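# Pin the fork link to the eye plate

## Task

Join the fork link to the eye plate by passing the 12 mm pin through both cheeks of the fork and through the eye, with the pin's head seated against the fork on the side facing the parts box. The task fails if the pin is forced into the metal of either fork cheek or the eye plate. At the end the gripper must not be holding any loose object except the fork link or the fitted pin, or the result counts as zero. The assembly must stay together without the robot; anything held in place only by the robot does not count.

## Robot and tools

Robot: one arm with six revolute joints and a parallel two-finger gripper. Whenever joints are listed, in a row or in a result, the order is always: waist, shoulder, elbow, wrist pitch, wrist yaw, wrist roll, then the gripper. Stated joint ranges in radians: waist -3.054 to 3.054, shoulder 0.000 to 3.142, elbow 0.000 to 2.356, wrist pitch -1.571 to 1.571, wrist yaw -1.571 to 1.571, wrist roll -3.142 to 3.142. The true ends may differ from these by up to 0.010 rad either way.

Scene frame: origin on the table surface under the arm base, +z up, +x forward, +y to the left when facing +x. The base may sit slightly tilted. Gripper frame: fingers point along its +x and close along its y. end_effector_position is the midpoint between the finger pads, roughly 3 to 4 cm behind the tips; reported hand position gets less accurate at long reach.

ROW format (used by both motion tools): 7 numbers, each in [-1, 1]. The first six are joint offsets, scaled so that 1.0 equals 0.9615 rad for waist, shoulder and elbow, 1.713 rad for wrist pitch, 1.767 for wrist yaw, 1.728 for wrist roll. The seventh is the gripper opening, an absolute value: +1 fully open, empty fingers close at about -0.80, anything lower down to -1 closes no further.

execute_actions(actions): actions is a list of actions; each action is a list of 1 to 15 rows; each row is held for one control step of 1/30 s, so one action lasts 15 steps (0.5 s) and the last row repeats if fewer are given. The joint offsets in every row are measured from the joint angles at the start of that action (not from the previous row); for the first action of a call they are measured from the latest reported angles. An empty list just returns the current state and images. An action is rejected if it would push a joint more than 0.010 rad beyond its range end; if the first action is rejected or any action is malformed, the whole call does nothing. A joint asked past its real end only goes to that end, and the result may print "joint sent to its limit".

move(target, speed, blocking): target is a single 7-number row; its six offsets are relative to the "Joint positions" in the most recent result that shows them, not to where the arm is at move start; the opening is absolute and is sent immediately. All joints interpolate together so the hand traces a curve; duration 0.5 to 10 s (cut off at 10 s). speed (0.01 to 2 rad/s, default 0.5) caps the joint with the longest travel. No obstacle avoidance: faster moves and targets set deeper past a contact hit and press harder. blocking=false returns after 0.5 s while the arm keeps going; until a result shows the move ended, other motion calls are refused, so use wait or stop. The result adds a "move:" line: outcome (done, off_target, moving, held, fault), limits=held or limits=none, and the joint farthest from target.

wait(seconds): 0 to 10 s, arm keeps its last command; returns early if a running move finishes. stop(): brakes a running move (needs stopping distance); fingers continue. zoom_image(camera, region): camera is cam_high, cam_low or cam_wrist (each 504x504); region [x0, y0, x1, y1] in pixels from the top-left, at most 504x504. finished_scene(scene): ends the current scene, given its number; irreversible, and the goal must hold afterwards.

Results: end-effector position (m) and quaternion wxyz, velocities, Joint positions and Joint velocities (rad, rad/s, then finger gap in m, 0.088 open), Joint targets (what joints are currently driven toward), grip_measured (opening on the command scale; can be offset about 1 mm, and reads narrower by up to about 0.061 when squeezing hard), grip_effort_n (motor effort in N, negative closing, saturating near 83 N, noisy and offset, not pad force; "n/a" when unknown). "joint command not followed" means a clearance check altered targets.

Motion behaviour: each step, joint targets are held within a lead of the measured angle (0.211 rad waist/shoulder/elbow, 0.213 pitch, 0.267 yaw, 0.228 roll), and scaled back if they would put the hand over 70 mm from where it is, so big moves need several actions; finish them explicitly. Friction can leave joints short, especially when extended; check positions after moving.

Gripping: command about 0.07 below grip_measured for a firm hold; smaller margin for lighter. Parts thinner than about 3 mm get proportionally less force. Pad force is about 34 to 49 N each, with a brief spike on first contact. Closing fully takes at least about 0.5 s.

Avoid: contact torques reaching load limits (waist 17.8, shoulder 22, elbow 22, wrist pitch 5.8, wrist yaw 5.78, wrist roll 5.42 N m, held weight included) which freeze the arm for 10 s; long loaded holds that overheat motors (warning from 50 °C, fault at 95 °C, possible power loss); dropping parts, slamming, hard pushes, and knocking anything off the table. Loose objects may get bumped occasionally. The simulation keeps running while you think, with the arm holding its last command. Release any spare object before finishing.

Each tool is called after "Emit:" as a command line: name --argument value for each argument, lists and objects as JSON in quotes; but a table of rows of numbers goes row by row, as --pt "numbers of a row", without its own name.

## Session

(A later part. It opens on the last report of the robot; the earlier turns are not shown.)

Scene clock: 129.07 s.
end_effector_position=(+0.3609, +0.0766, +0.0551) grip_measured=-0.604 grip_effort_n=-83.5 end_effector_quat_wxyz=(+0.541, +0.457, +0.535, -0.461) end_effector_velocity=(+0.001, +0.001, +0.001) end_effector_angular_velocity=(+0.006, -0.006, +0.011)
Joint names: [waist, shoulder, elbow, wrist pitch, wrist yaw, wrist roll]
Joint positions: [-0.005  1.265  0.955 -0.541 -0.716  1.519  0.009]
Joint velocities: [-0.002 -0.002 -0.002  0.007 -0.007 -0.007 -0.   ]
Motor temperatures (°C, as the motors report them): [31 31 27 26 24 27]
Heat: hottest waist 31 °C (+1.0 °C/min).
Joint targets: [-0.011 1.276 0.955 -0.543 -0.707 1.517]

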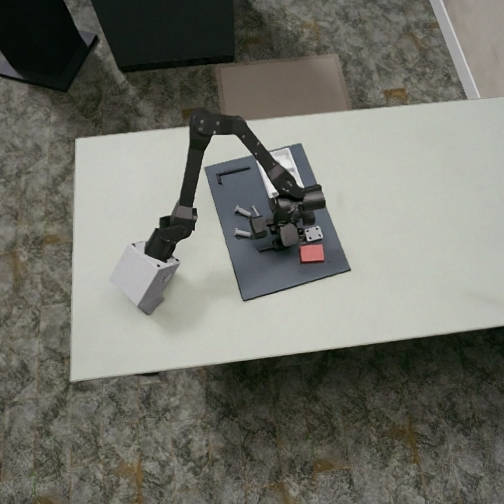

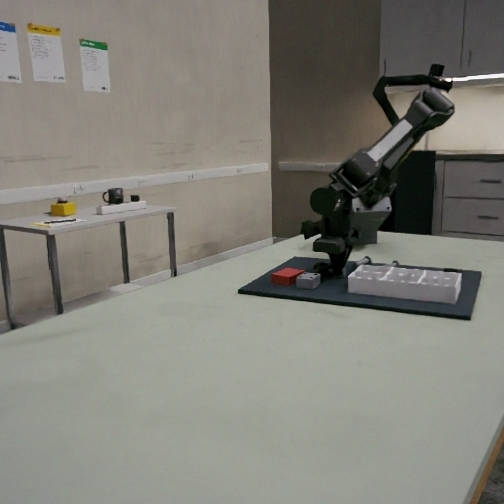

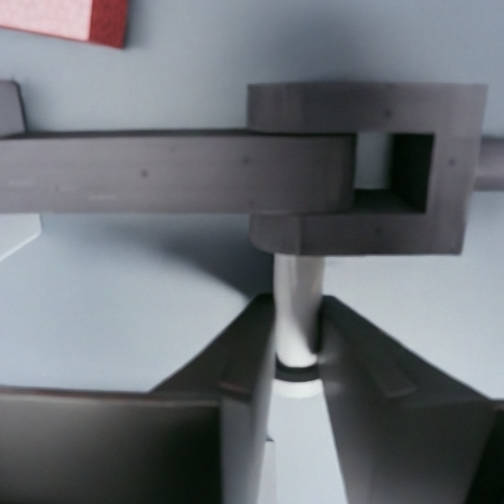

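It's in; height was the issue.

Emit:
execute_actions --actions '[[[-0.016,0.018,0,0,-0.002,-0.008,-0.7]],[[-0.016,0.018,0,0,0,-0.008,-0.7]]]'

Scene clock: 132.60 s.
end_effector_position=(+0.3610, +0.0749, +0.0548) grip_measured=-0.604 grip_effort_n=-83.5 end_effector_quat_wxyz=(+0.540, +0.456, +0.540, -0.456) end_effector_velocity=(-0.000, +0.001, +0.001) end_effector_angular_velocity=(+0.006, +0.001, +0.004)
Joint names: [waist, shoulder, elbow, wrist pitch, wrist yaw, wrist roll]
Joint positions: [-0.014  1.274  0.955 -0.541 -0.732  1.497  0.009]
Joint velocities: [-0.002 -0.002  0.002 -0.007 -0.007 -0.007 -0.   ]
Motor temperatures (°C, as the motors report them): [31 30 27 26 24 27]
Heat: hottest waist 31 °C (+0.0 °C/min).
Joint targets: [-0.026 1.288 0.955 -0.541 -0.724 1.494]

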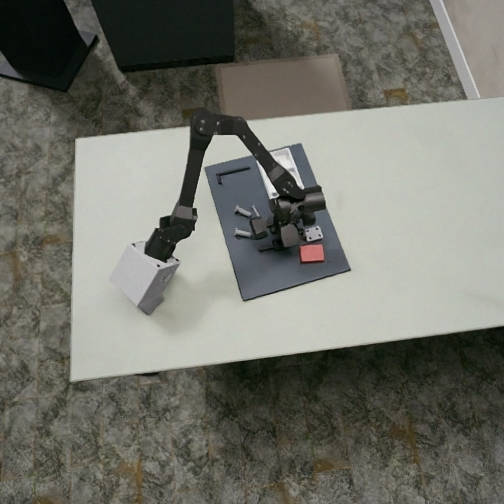

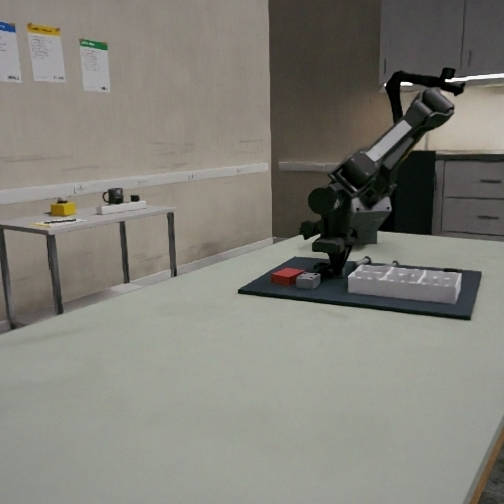

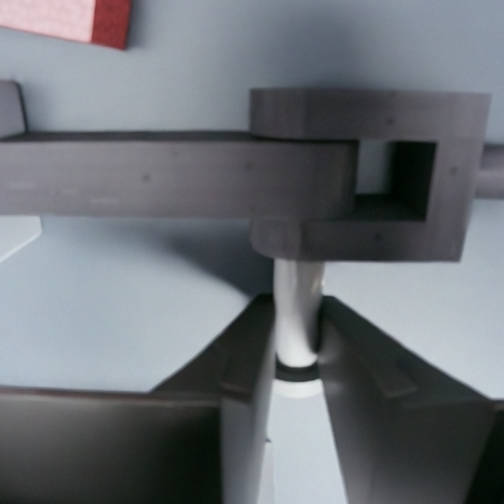

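Emit:
execute_actions --actions '[[[0,0,0,-0.01,0.003,0,-0.7]],[[-0.014,0.015,0,-0.004,0.008,0,-0.7]],[[-0.014,0.016,0,0,0.008,0,-0.7]]]'

Scene clock: 137.07 s.
end_effector_position=(+0.3608, +0.0748, +0.0548) grip_measured=-0.604 grip_effort_n=-83.5 end_effector_quat_wxyz=(+0.539, +0.456, +0.540, -0.458) end_effector_velocity=(-0.007, -0.001, +0.001) end_effector_angular_velocity=(+0.000, +0.024, -0.021)
Joint names: [waist, shoulder, elbow, wrist pitch, wrist yaw, wrist roll]
Joint positions: [-0.015  1.276  0.958 -0.547 -0.732  1.497  0.009]
Joint velocities: [-0.007 -0.002 -0.002 -0.037 -0.007 -0.007 -0.   ]
Motor temperatures (°C, as the motors report them): [31 30 27 26 24 27]
Heat: hottest waist 31 °C (+0.0 °C/min).
Joint targets: [-0.028 1.290 0.958 -0.548 -0.718 1.497]

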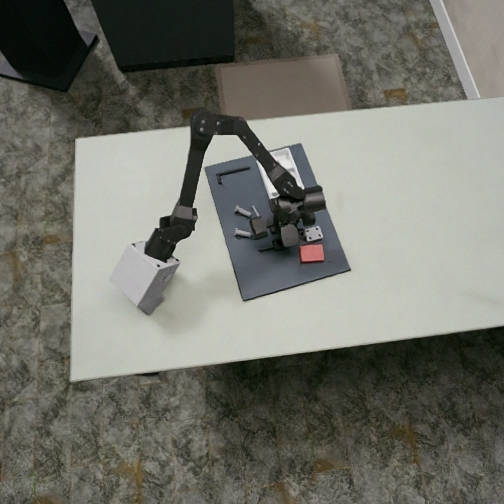

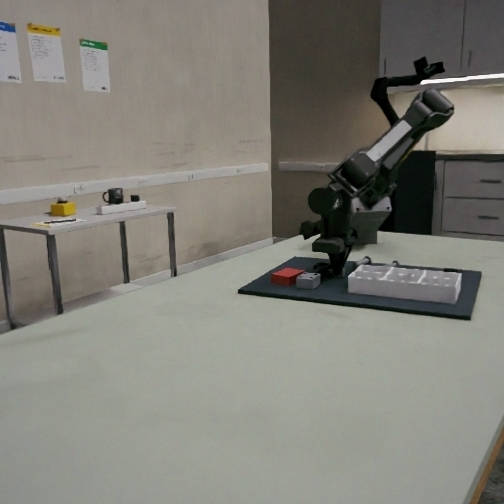

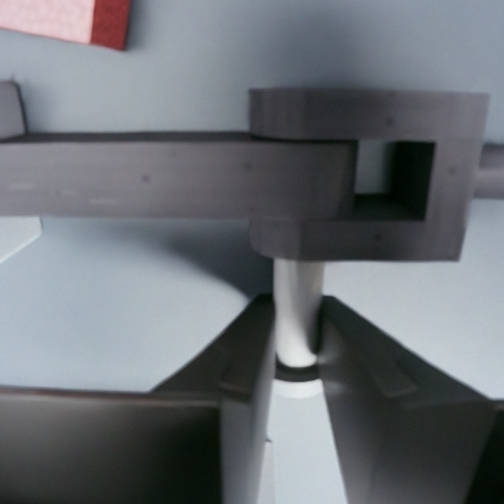

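Back off slightly and drag fork with elbow held.

Emit:
execute_actions --actions '[[[0.007,-0.013,-0.008,0,0,0,-0.7]],[[0,0,-0.012,-0.01,0,0,-0.7]]]'

Emit:
execute_actions --actions '[[[-0.014,0.015,-0.004,0,0.006,0,-0.7]],[[-0.014,0.016,-0.004,0,0.008,0,-0.7]]]'

Scene clock: 141.60 s.
end_effector_position=(+0.3600, +0.0757, +0.0550) grip_measured=-0.604 grip_effort_n=-83.5 end_effector_quat_wxyz=(+0.538, +0.455, +0.541, -0.459) end_effector_velocity=(+0.001, +0.003, +0.001) end_effector_angular_velocity=(+0.021, -0.005, +0.011)
Joint names: [waist, shoulder, elbow, wrist pitch, wrist yaw, wrist roll]
Joint positions: [-0.013  1.273  0.958 -0.551 -0.732  1.497  0.009]
Joint velocities: [-0.002 -0.002 -0.002  0.007 -0.022 -0.007  0.   ]
Motor temperatures (°C, as the motors report them): [31 30 27 26 24 27]
Heat: hottest waist 31 °C (+1.0 °C/min).
Joint targets: [-0.013 1.273 0.947 -0.562 -0.732 1.497]

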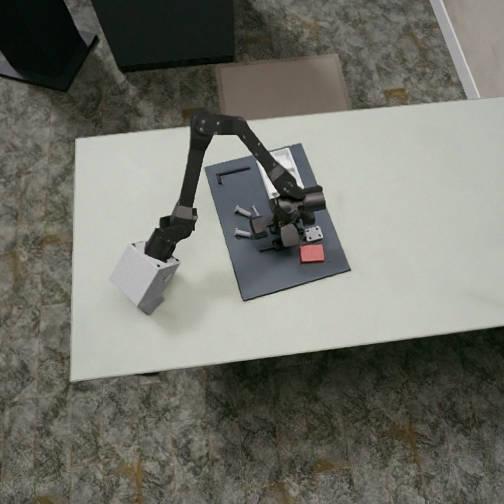

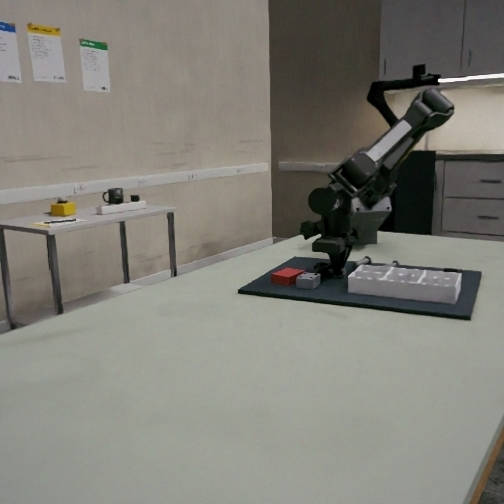

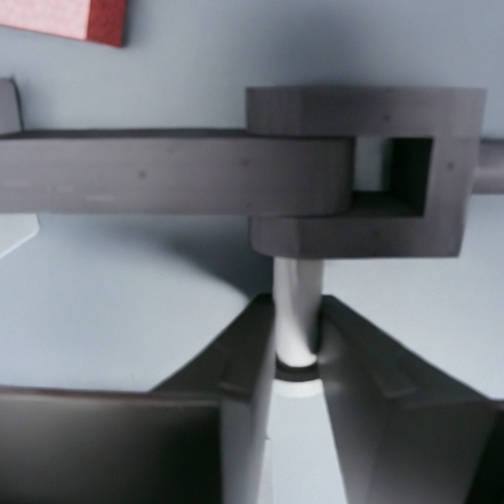

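Scene clock: 142.60 s.
end_effector_position=(+0.3606, +0.0750, +0.0548) grip_measured=-0.604 grip_effort_n=-83.5 end_effector_quat_wxyz=(+0.539, +0.456, +0.541, -0.458) end_effector_velocity=(-0.003, -0.000, -0.000) end_effector_angular_velocity=(+0.005, +0.008, -0.002)
Joint names: [waist, shoulder, elbow, wrist pitch, wrist yaw, wrist roll]
Joint positions: [-0.014  1.275  0.958 -0.547 -0.732  1.497  0.009]
Joint velocities: [-0.002 -0.002 -0.007 -0.007 -0.007 -0.007 -0.   ]
Motor temperatures (°C, as the motors report them): [31 30 27 26 24 27]
Heat: hottest waist 31 °C (+1.0 °C/min).
Joint targets: [-0.027 1.290 0.954 -0.549 -0.718 1.497]

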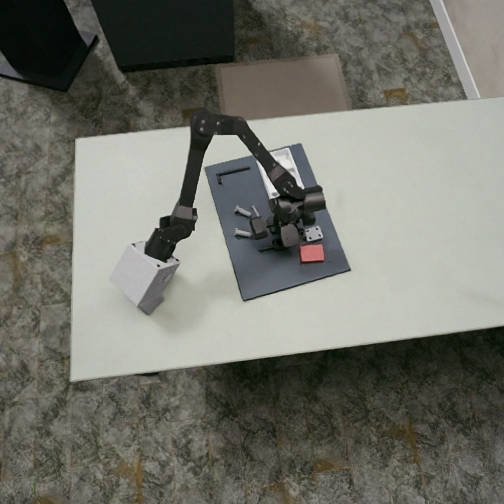

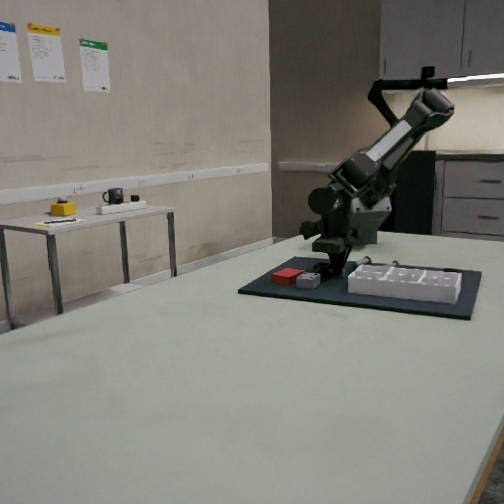

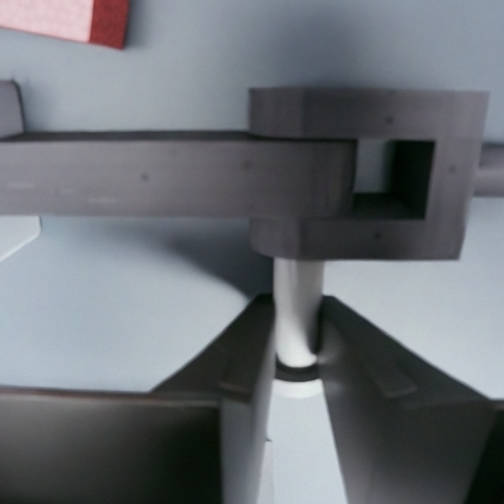

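Emit:
execute_actions --actions '[[[-0.006,0.01,0,0.01,0.004,0.004,-0.7]],[[-0.012,0.015,0,0.008,0.008,0.003,-0.7]],[[-0.014,0.017,0,0.003,0.008,0,-0.7]]]'

Scene clock: 146.20 s.
end_effector_position=(+0.3624, +0.0748, +0.0544) grip_measured=-0.604 grip_effort_n=-83.5 end_effector_quat_wxyz=(+0.540, +0.458, +0.538, -0.457) end_effector_velocity=(-0.002, +0.000, +0.001) end_effector_angular_velocity=(+0.005, +0.005, -0.014)
Joint names: [waist, shoulder, elbow, wrist pitch, wrist yaw, wrist roll]
Joint positions: [-0.014  1.277  0.958 -0.536 -0.732  1.507  0.009]
Joint velocities: [-0.002 -0.002 -0.002 -0.007 -0.007  0.007 -0.   ]
Motor temperatures (°C, as the motors report them): [31 30 27 26 24 27]
Heat: hottest waist 31 °C (+0.0 °C/min).
Joint targets: [-0.028 1.292 0.958 -0.530 -0.718 1.507]

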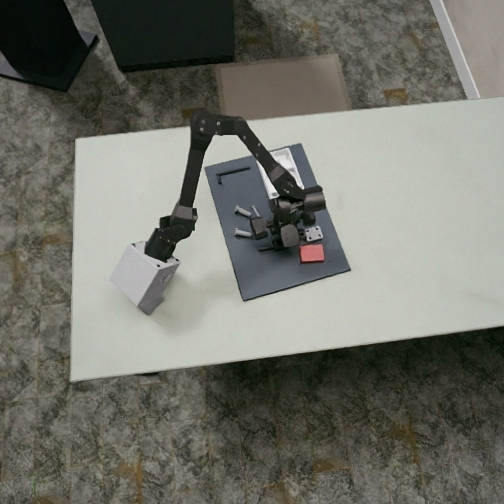

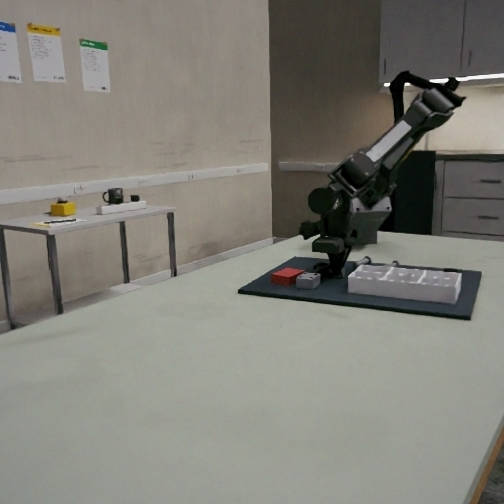

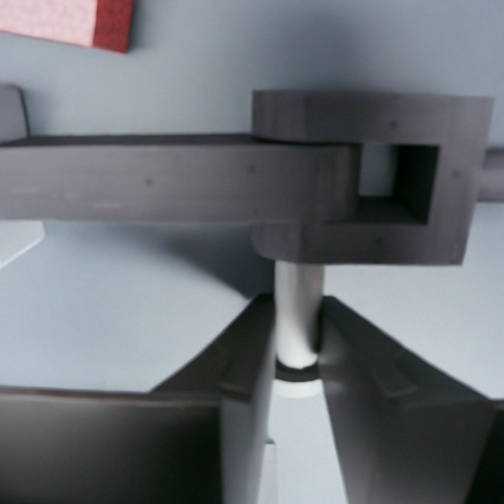

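Emit:
execute_actions --actions '[[[0,-0.013,0,-0.004,0,0,-0.7]],[[-0.014,0,0,0,0.008,0,-0.7]],[[-0.016,0.008,0,0,0.012,0,-0.7]]]'

Emit:
zoom_image --camera "cam_wrist" --region '[200,60,500,320]'

Scene clock: 154.53 s.
end_effector_position=(+0.3619, +0.0748, +0.0551) grip_measured=-0.604 grip_effort_n=-83.5 end_effector_quat_wxyz=(+0.539, +0.458, +0.538, -0.458) end_effector_velocity=(-0.002, -0.002, +0.001) end_effector_angular_velocity=(-0.009, +0.003, +0.001)
Joint names: [waist, shoulder, elbow, wrist pitch, wrist yaw, wrist roll]
Joint positions: [-0.016  1.275  0.958 -0.541 -0.732  1.507  0.009]
Joint velocities: [-0.002 -0.002 -0.002 -0.007  0.007 -0.007 -0.   ]
Motor temperatures (°C, as the motors report them): [32 30 27 27 24 27]
Heat: hottest waist 32 °C (+1.0 °C/min).
Joint targets: [-0.031 1.283 0.958 -0.541 -0.711 1.507]

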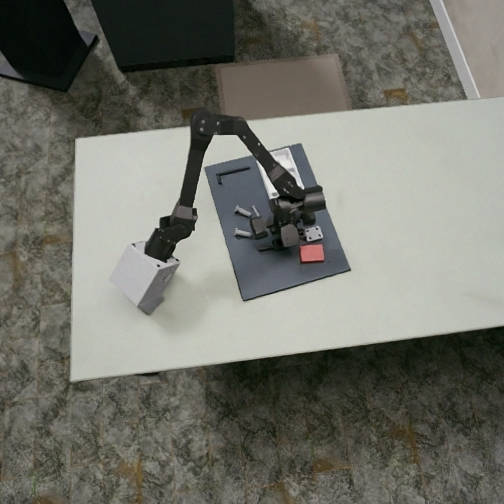

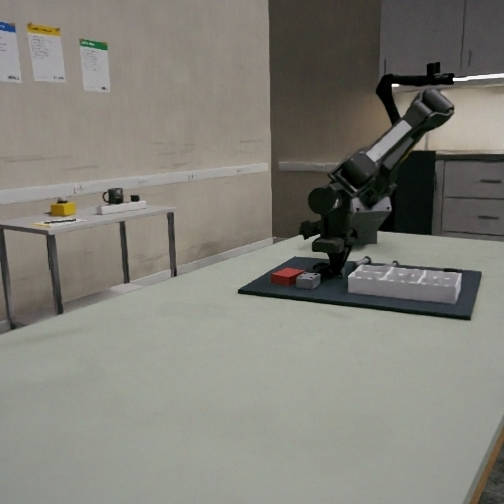

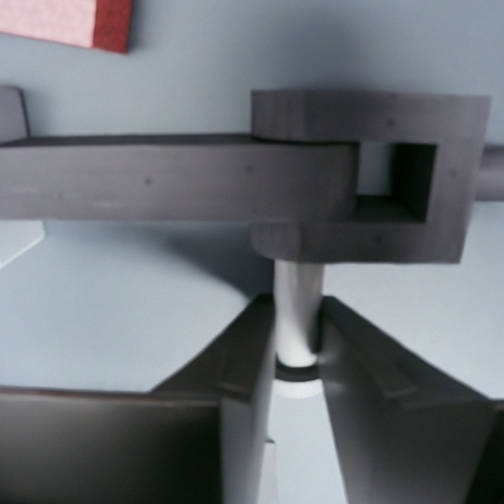

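Region (200, 60, 500, 320) of cam_wrist's 504x504 image, scaled by 1.680, with more detail than that image has; it fills the top 437 rows of this view, and the rest is white.

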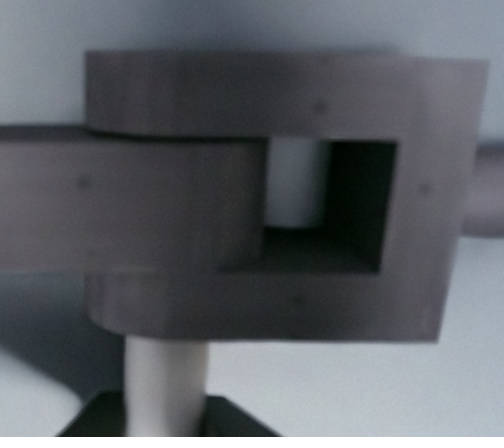

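Emit:
execute_actions --actions '[[[0.011,-0.012,-0.008,0,0,0,-0.7]],[[0,0,-0.012,-0.012,0,-0.003,-0.7]],[[0,0,-0.012,-0.012,0,-0.003,-0.7]],[[0,0,-0.012,-0.011,0,0,-0.7]]]'

Emit:
zoom_image --camera "cam_wrist" --region '[200,60,500,320]'

Scene clock: 159.77 s.
end_effector_position=(+0.3587, +0.0757, +0.0548) grip_measured=-0.604 grip_effort_n=-83.5 end_effector_quat_wxyz=(+0.537, +0.454, +0.542, -0.460) end_effector_velocity=(-0.005, +0.002, +0.001) end_effector_angular_velocity=(+0.019, +0.017, -0.038)
Joint names: [waist, shoulder, elbow, wrist pitch, wrist yaw, wrist roll]
Joint positions: [-0.011  1.273  0.957 -0.557 -0.73   1.494  0.009]
Joint velocities: [-0.002 -0.002 -0.002 -0.022 -0.022  0.022 -0.   ]
Motor temperatures (°C, as the motors report them): [32 30 27 27 24 27]
Heat: hottest waist 32 °C (+1.0 °C/min).
Joint targets: [-0.011 1.273 0.946 -0.575 -0.730 1.495]

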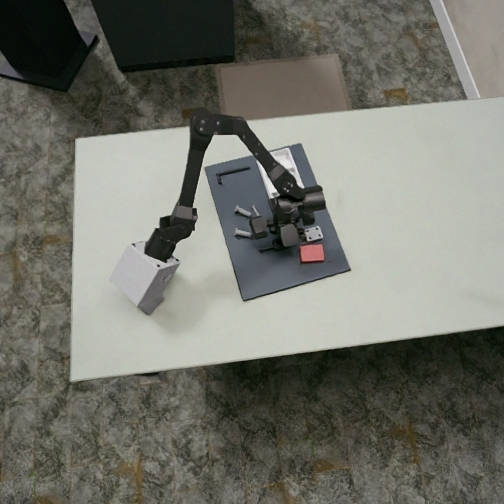

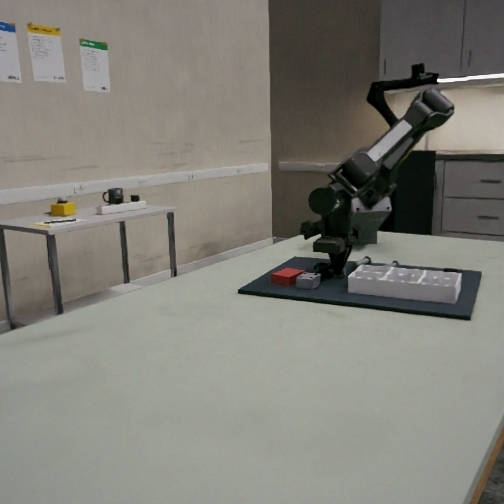

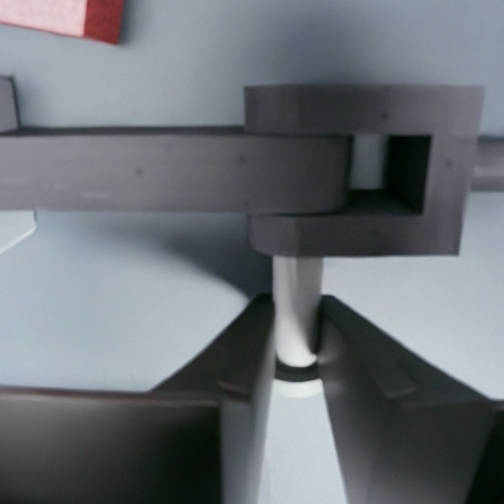

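Region (200, 60, 500, 320) of cam_wrist's 504x504 image, scaled by 1.680, with more detail than that image has; it fills the top 437 rows of this view, and the rest is white.

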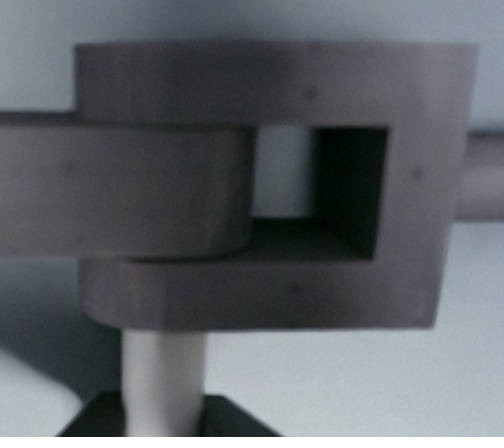

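Emit:
execute_actions --actions '[[[0,0,0,0.006,0,0.003,-0.7]],[[-0.004,0.016,-0.004,0,0.008,0,-0.7]],[[-0.008,0.022,-0.006,0,0.012,0,-0.7]]]'

Scene clock: 167.27 s.
end_effector_position=(+0.3601, +0.0753, +0.0539) grip_measured=-0.604 grip_effort_n=-83.5 end_effector_quat_wxyz=(+0.538, +0.455, +0.542, -0.459) end_effector_velocity=(-0.000, +0.003, +0.001) end_effector_angular_velocity=(+0.009, +0.000, +0.010)
Joint names: [waist, shoulder, elbow, wrist pitch, wrist yaw, wrist roll]
Joint positions: [-0.011  1.278  0.959 -0.549 -0.73   1.496  0.009]
Joint velocities: [ 0.002 -0.007  0.002 -0.007 -0.007 -0.007  0.   ]
Motor temperatures (°C, as the motors report them): [32 31 27 27 24 27]
Heat: hottest waist 32 °C (+1.0 °C/min).
Joint targets: [-0.019 1.296 0.953 -0.549 -0.709 1.496]

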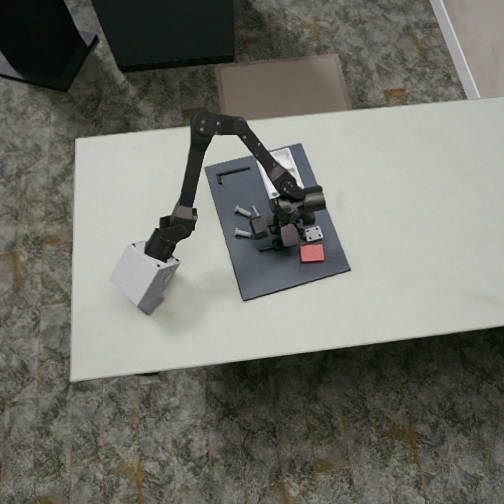

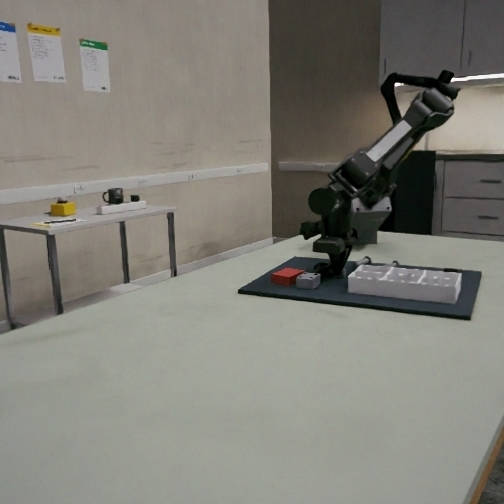

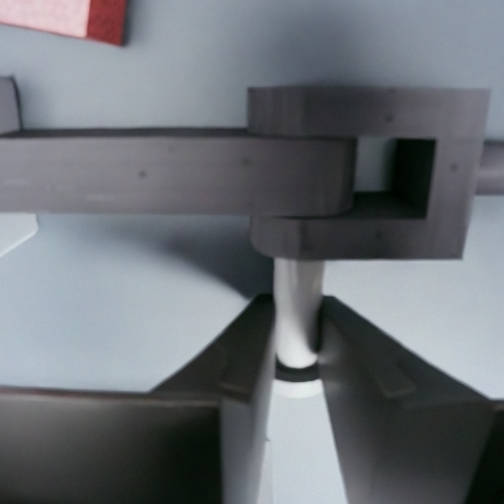

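Emit:
execute_actions --actions '[[[0,-0.014,0,0,0,0,-0.7]],[[0,0,0,0.013,0,0.005,-0.7]],[[0,0,0,0.012,0,0.004,-0.7]],[[0,0,0,0.01,0,0,-0.7]]]'

Emit:
execute_actions --actions '[[[-0.014,0.015,0,0.003,0.006,0,-0.7]],[[-0.014,0.016,0,0,0.008,0,-0.7]]]'

Scene clock: 173.50 s.
end_effector_position=(+0.3635, +0.0763, +0.0545) grip_measured=-0.604 grip_effort_n=-83.5 end_effector_quat_wxyz=(+0.542, +0.459, +0.538, -0.454) end_effector_velocity=(-0.003, -0.003, -0.000) end_effector_angular_velocity=(-0.010, +0.007, -0.017)
Joint names: [waist, shoulder, elbow, wrist pitch, wrist yaw, wrist roll]
Joint positions: [-0.011  1.273  0.956 -0.527 -0.731  1.512  0.009]
Joint velocities: [-0.002 -0.002 -0.007 -0.007  0.007  0.007 -0.   ]
Motor temperatures (°C, as the motors report them): [32 31 27 27 24 27]
Heat: hottest waist 32 °C (+1.0 °C/min).
Joint targets: [-0.011 1.273 0.958 -0.513 -0.730 1.511]

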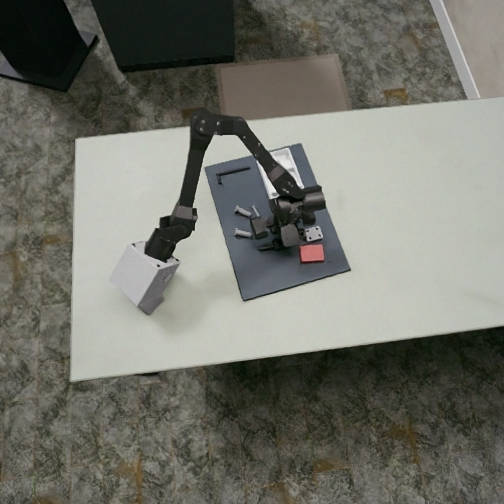

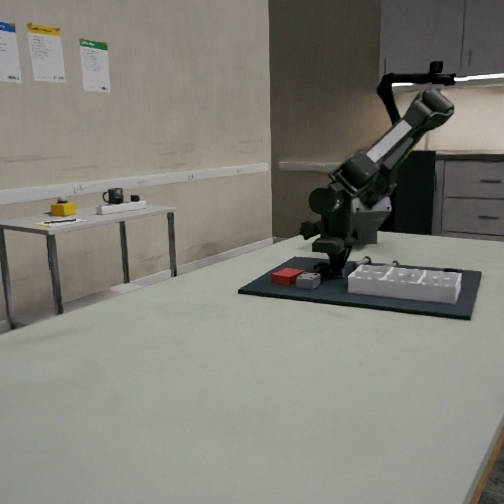

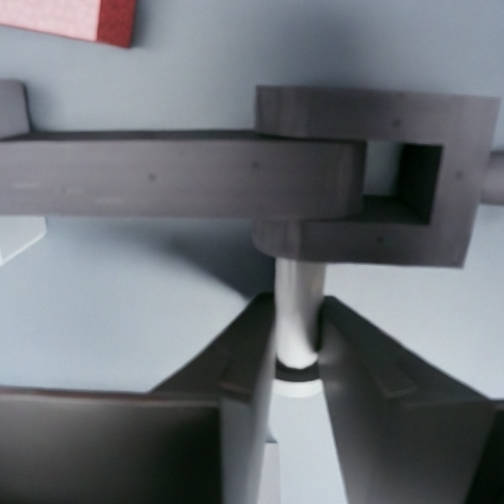

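Scene clock: 174.50 s.
end_effector_position=(+0.3624, +0.0748, +0.0545) grip_measured=-0.604 grip_effort_n=-83.5 end_effector_quat_wxyz=(+0.540, +0.459, +0.537, -0.458) end_effector_velocity=(-0.002, +0.000, +0.001) end_effector_angular_velocity=(+0.005, +0.005, +0.001)
Joint names: [waist, shoulder, elbow, wrist pitch, wrist yaw, wrist roll]
Joint positions: [-0.014  1.275  0.956 -0.534 -0.731  1.512  0.009]
Joint velocities: [-0.002 -0.002 -0.002 -0.007 -0.007 -0.007  0.   ]
Motor temperatures (°C, as the motors report them): [32 31 27 27 24 27]
Heat: hottest waist 32 °C (+1.0 °C/min).
Joint targets: [-0.026 1.290 0.956 -0.530 -0.716 1.512]

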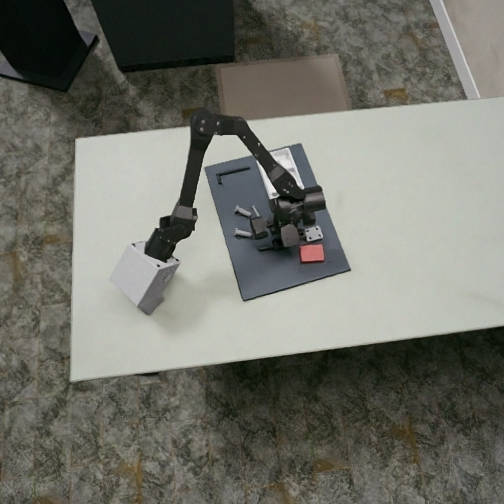

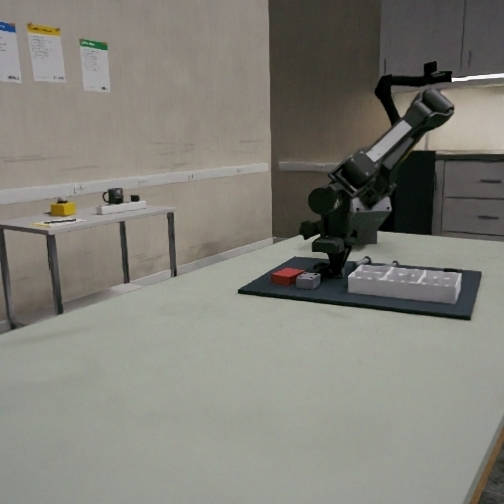

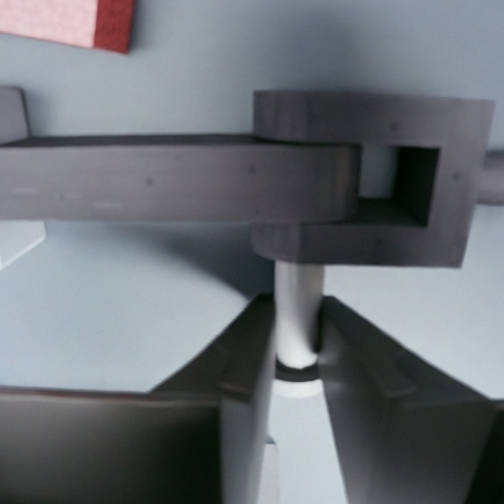

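Now being guided −e; continue while sweeping.

Emit:
execute_actions --actions '[[[-0.012,0.019,0,-0.003,0.01,0,-0.7]],[[-0.012,0.019,0,-0.004,0.012,0,-0.7]],[[-0.014,0.02,0,-0.003,0.012,0,-0.7]]]'

Scene clock: 178.03 s.
end_effector_position=(+0.3623, +0.0693, +0.0544) grip_measured=-0.604 grip_effort_n=-83.5 end_effector_quat_wxyz=(+0.540, +0.458, +0.531, -0.467) end_effector_velocity=(-0.002, +0.000, +0.001) end_effector_angular_velocity=(+0.005, +0.005, +0.001)
Joint names: [waist, shoulder, elbow, wrist pitch, wrist yaw, wrist roll]
Joint positions: [-0.023  1.284  0.959 -0.54  -0.72   1.512  0.009]
Joint velocities: [-0.002 -0.002 -0.002 -0.007 -0.007 -0.007 -0.   ]
Motor temperatures (°C, as the motors report them): [32 31 27 27 24 27]
Heat: hottest waist 32 °C (+1.0 °C/min).
Joint targets: [-0.028 1.297 0.957 -0.545 -0.709 1.512]

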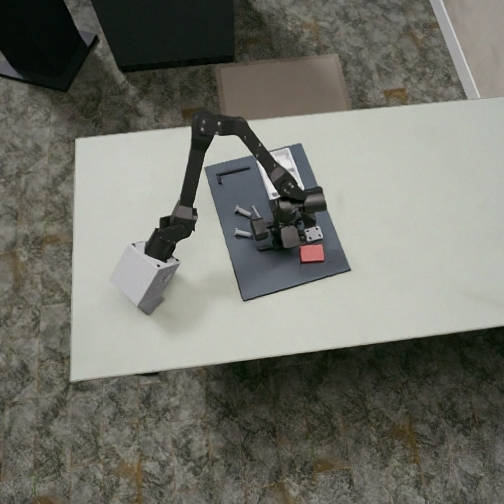

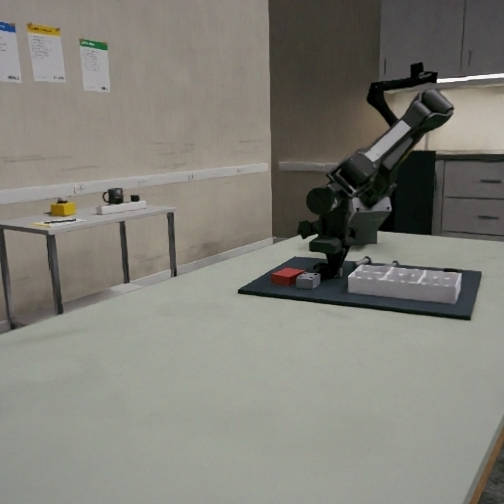

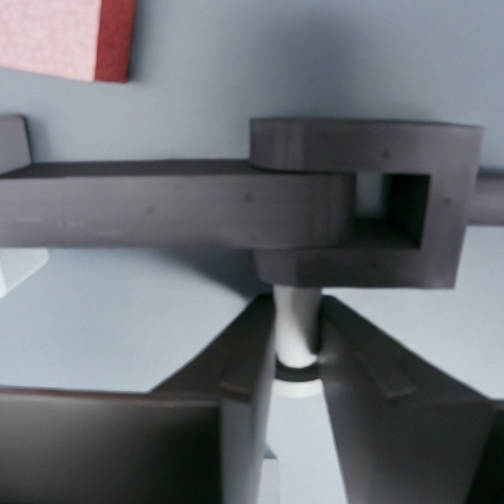

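Emit:
execute_actions --actions '[[[0,0,0,0,0,0,-0.25]],[[0.032,-0.034,0,-0.002,0.008,0.013,-0.25]],[[0.032,-0.032,0,-0.002,0.01,0.013,-0.25]],[[0.032,-0.031,0,-0.002,0.01,0.013,-0.25]]]'

Scene clock: 182.37 s.
end_effector_position=(+0.3588, +0.0986, +0.0553) grip_measured=-0.254 grip_effort_n=17.4 end_effector_quat_wxyz=(+0.540, +0.457, +0.542, -0.454) end_effector_velocity=(-0.004, -0.002, +0.001) end_effector_angular_velocity=(-0.012, +0.014, +0.021)
Joint names: [waist, shoulder, elbow, wrist pitch, wrist yaw, wrist roll]
Joint positions: [ 0.059  1.222  0.959 -0.547 -0.687  1.57   0.027]
Joint velocities: [-0.002 -0.002 -0.002 -0.022  0.007 -0.037 -0.   ]
Motor temperatures (°C, as the motors report them): [32 31 27 27 24 27]
Heat: hottest waist 32 °C (+1.0 °C/min).
Joint targets: [0.063 1.212 0.959 -0.549 -0.682 1.573]

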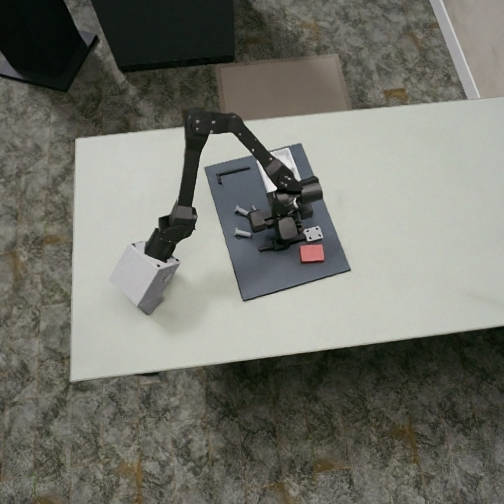

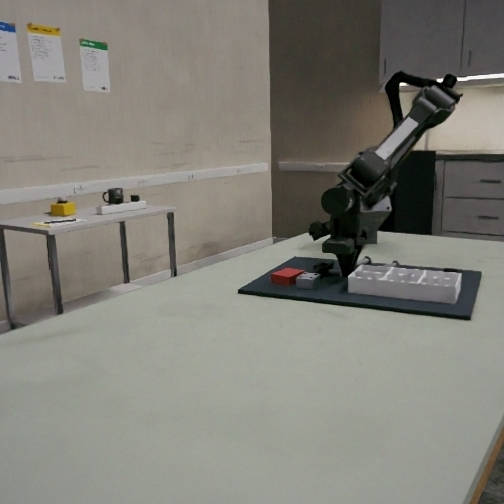

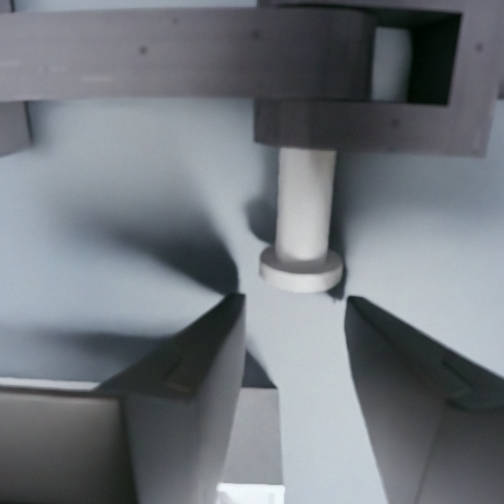

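Emit:
execute_actions --actions '[[[0.012,-0.014,0,-0.004,0,0,-0.25]],[[0,0,0,0,0,0,-0.8]],[[-0.021,0.022,0,0,-0.002,-0.009,-0.8]],[[-0.021,0.022,0,0,-0.002,-0.009,-0.8]],[[-0.021,0.022,0,0,-0.002,-0.009,-0.8]]]'

Scene clock: 187.60 s.
end_effector_position=(+0.3596, +0.0841, +0.0553) grip_measured=-0.788 grip_effort_n=-61.2 end_effector_quat_wxyz=(+0.543, +0.452, +0.537, -0.462) end_effector_velocity=(-0.002, +0.005, +0.000) end_effector_angular_velocity=(+0.034, +0.009, +0.001)
Joint names: [waist, shoulder, elbow, wrist pitch, wrist yaw, wrist roll]
Joint positions: [ 0.021  1.248  0.959 -0.553 -0.694  1.532  0.   ]
Joint velocities: [-0.002 -0.002 -0.002 -0.007 -0.037 -0.007 -0.   ]
Motor temperatures (°C, as the motors report them): [32 31 27 27 24 27]
Heat: hottest waist 32 °C (+1.0 °C/min).
Joint targets: [0.016 1.260 0.959 -0.553 -0.693 1.529]

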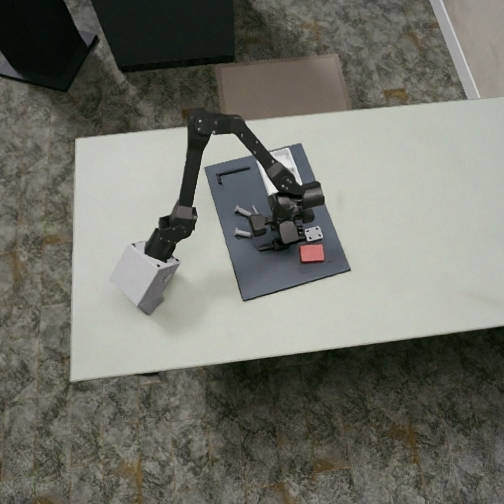

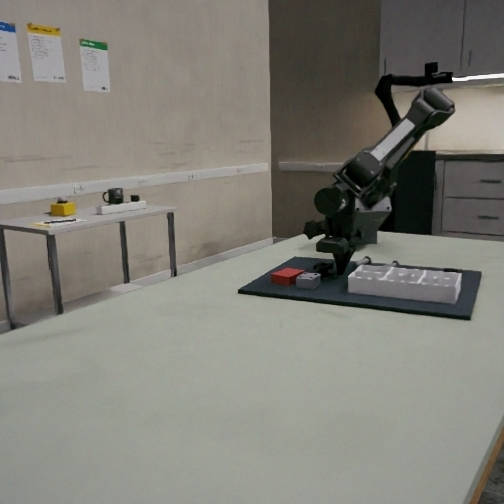

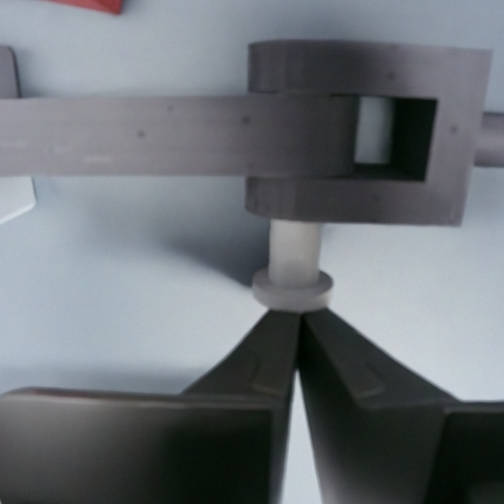

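Emit:
execute_actions --actions '[[[-0.018,0.021,0,0.004,-0.002,-0.008,-0.8]],[[-0.018,0.021,0,0.003,-0.002,-0.008,-0.8]],[[-0.018,0.021,0,0.002,-0.002,-0.008,-0.8]],[[-0.018,0.021,0,0.002,-0.002,-0.008,-0.8]]]'

Scene clock: 191.57 s.
end_effector_position=(+0.3600, +0.0817, +0.0552) grip_measured=-0.788 grip_effort_n=-61.2 end_effector_quat_wxyz=(+0.537, +0.456, +0.550, -0.449) end_effector_velocity=(+0.001, +0.001, +0.001) end_effector_angular_velocity=(+0.006, -0.006, +0.011)
Joint names: [waist, shoulder, elbow, wrist pitch, wrist yaw, wrist roll]
Joint positions: [-0.004  1.267  0.959 -0.551 -0.745  1.491  0.   ]
Joint velocities: [-0.002 -0.002 -0.002  0.007 -0.007 -0.007 -0.   ]
Motor temperatures (°C, as the motors report them): [32 31 27 27 24 27]
Heat: hottest waist 32 °C (+1.0 °C/min).
Joint targets: [-0.015 1.283 0.959 -0.547 -0.735 1.487]

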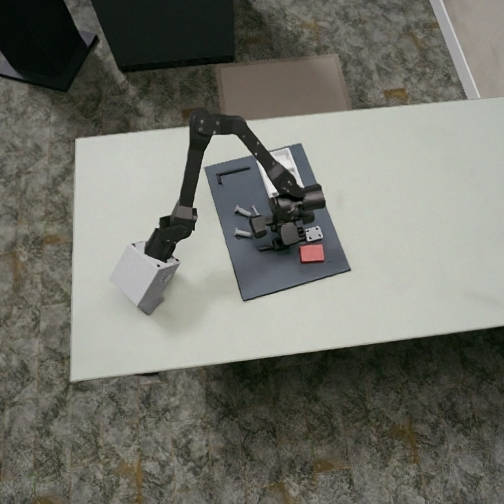

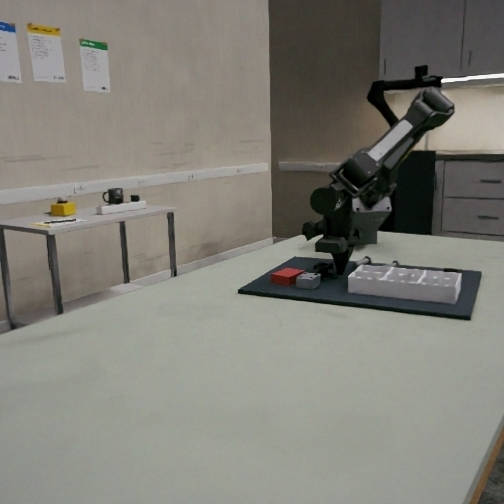

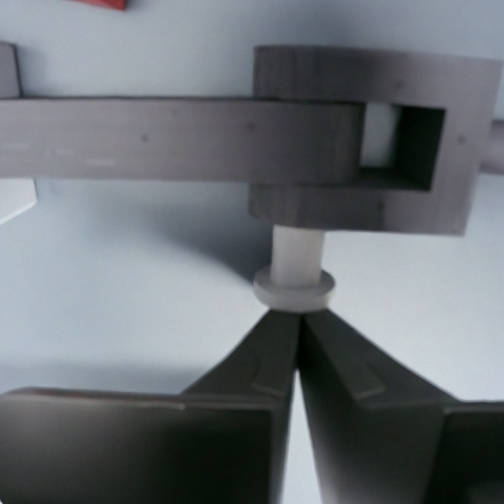

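Emit:
execute_actions --actions '[[[-0.008,0.013,-0.008,-0.008,0.012,0,-0.8]],[[-0.01,0.015,-0.008,-0.008,0.016,0,-0.8]],[[-0.012,0.018,0,0,0.018,0,-0.8]]]'

Scene clock: 195.67 s.
end_effector_position=(+0.3577, +0.0807, +0.0554) grip_measured=-0.788 grip_effort_n=-61.6 end_effector_quat_wxyz=(+0.534, +0.454, +0.549, -0.456) end_effector_velocity=(-0.005, +0.001, -0.000) end_effector_angular_velocity=(+0.019, +0.020, +0.002)
Joint names: [waist, shoulder, elbow, wrist pitch, wrist yaw, wrist roll]
Joint positions: [-0.004  1.267  0.96  -0.566 -0.739  1.491  0.   ]
Joint velocities: [-0.002  0.002 -0.002 -0.022 -0.022 -0.022 -0.   ]
Motor temperatures (°C, as the motors report them): [32 31 27 27 24 27]
Heat: hottest waist 32 °C (+1.0 °C/min).
Joint targets: [-0.016 1.284 0.959 -0.566 -0.708 1.491]

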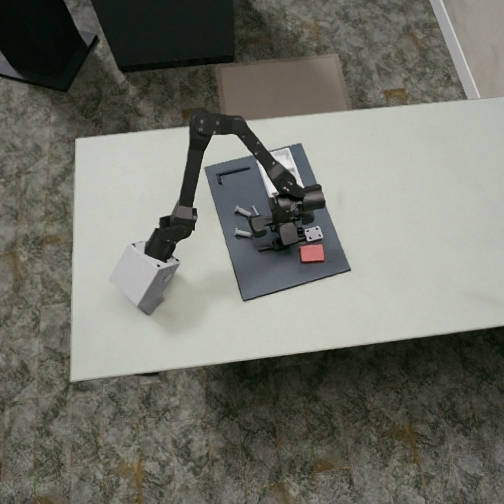

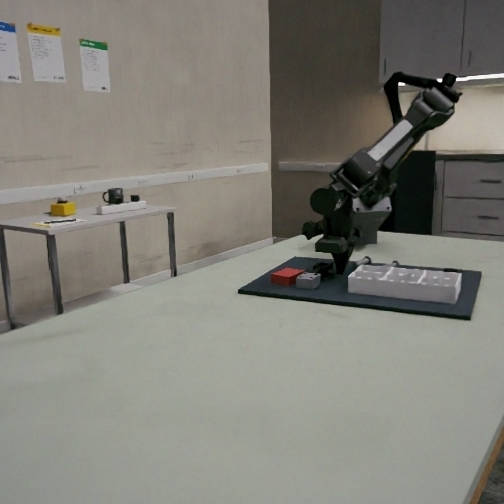

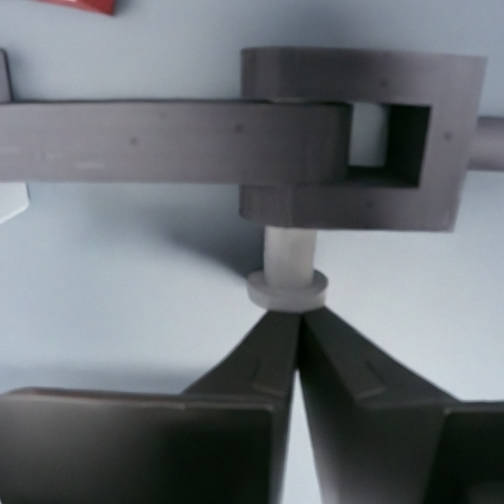

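Fork straightened. Release, recenter, push again.

Emit:
execute_actions --actions '[[[0.01,-0.014,0,0,0,0,-0.8]],[[0,0,0,0.009,0,0.008,-0.8]],[[-0.008,0.014,0,0,0.014,0,-0.8]],[[-0.012,0.018,0,0.004,0.016,0,-0.8]]]'

Scene clock: 204.33 s.
end_effector_position=(+0.3614, +0.0776, +0.0550) grip_measured=-0.788 grip_effort_n=-61.6 end_effector_quat_wxyz=(+0.544, +0.451, +0.540, -0.457) end_effector_velocity=(+0.001, +0.002, +0.002) end_effector_angular_velocity=(+0.007, -0.010, +0.014)
Joint names: [waist, shoulder, elbow, wrist pitch, wrist yaw, wrist roll]
Joint positions: [-0.003  1.267  0.96  -0.546 -0.715  1.501  0.   ]
Joint velocities: [-0.002 -0.007 -0.002  0.007 -0.007 -0.007 -0.   ]
Motor temperatures (°C, as the motors report them): [32 31 27 27 25 27]
Heat: hottest waist 32 °C (+1.0 °C/min).
Joint targets: [-0.009 1.281 0.960 -0.545 -0.702 1.501]

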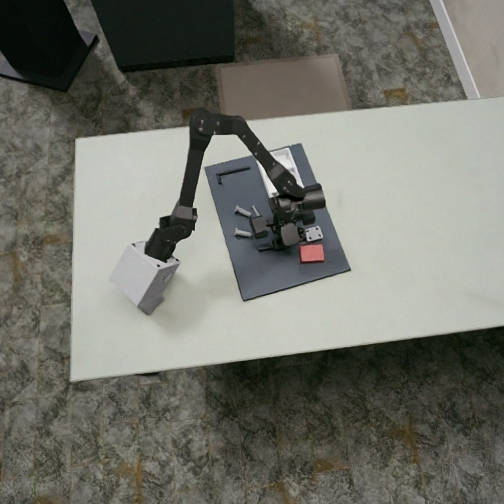

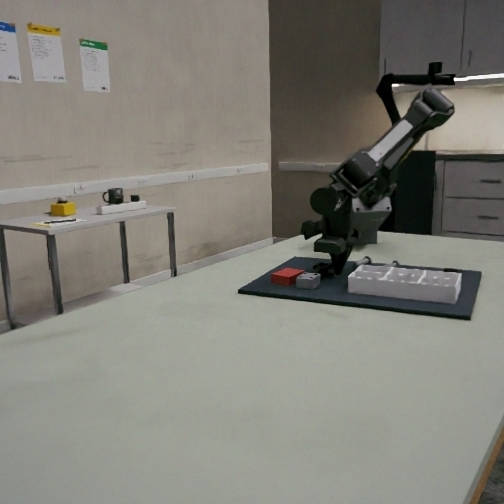

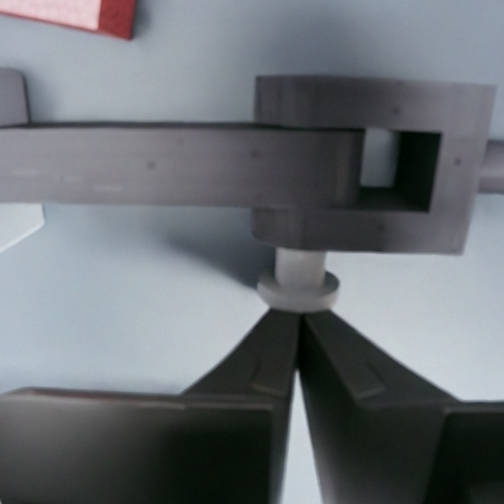

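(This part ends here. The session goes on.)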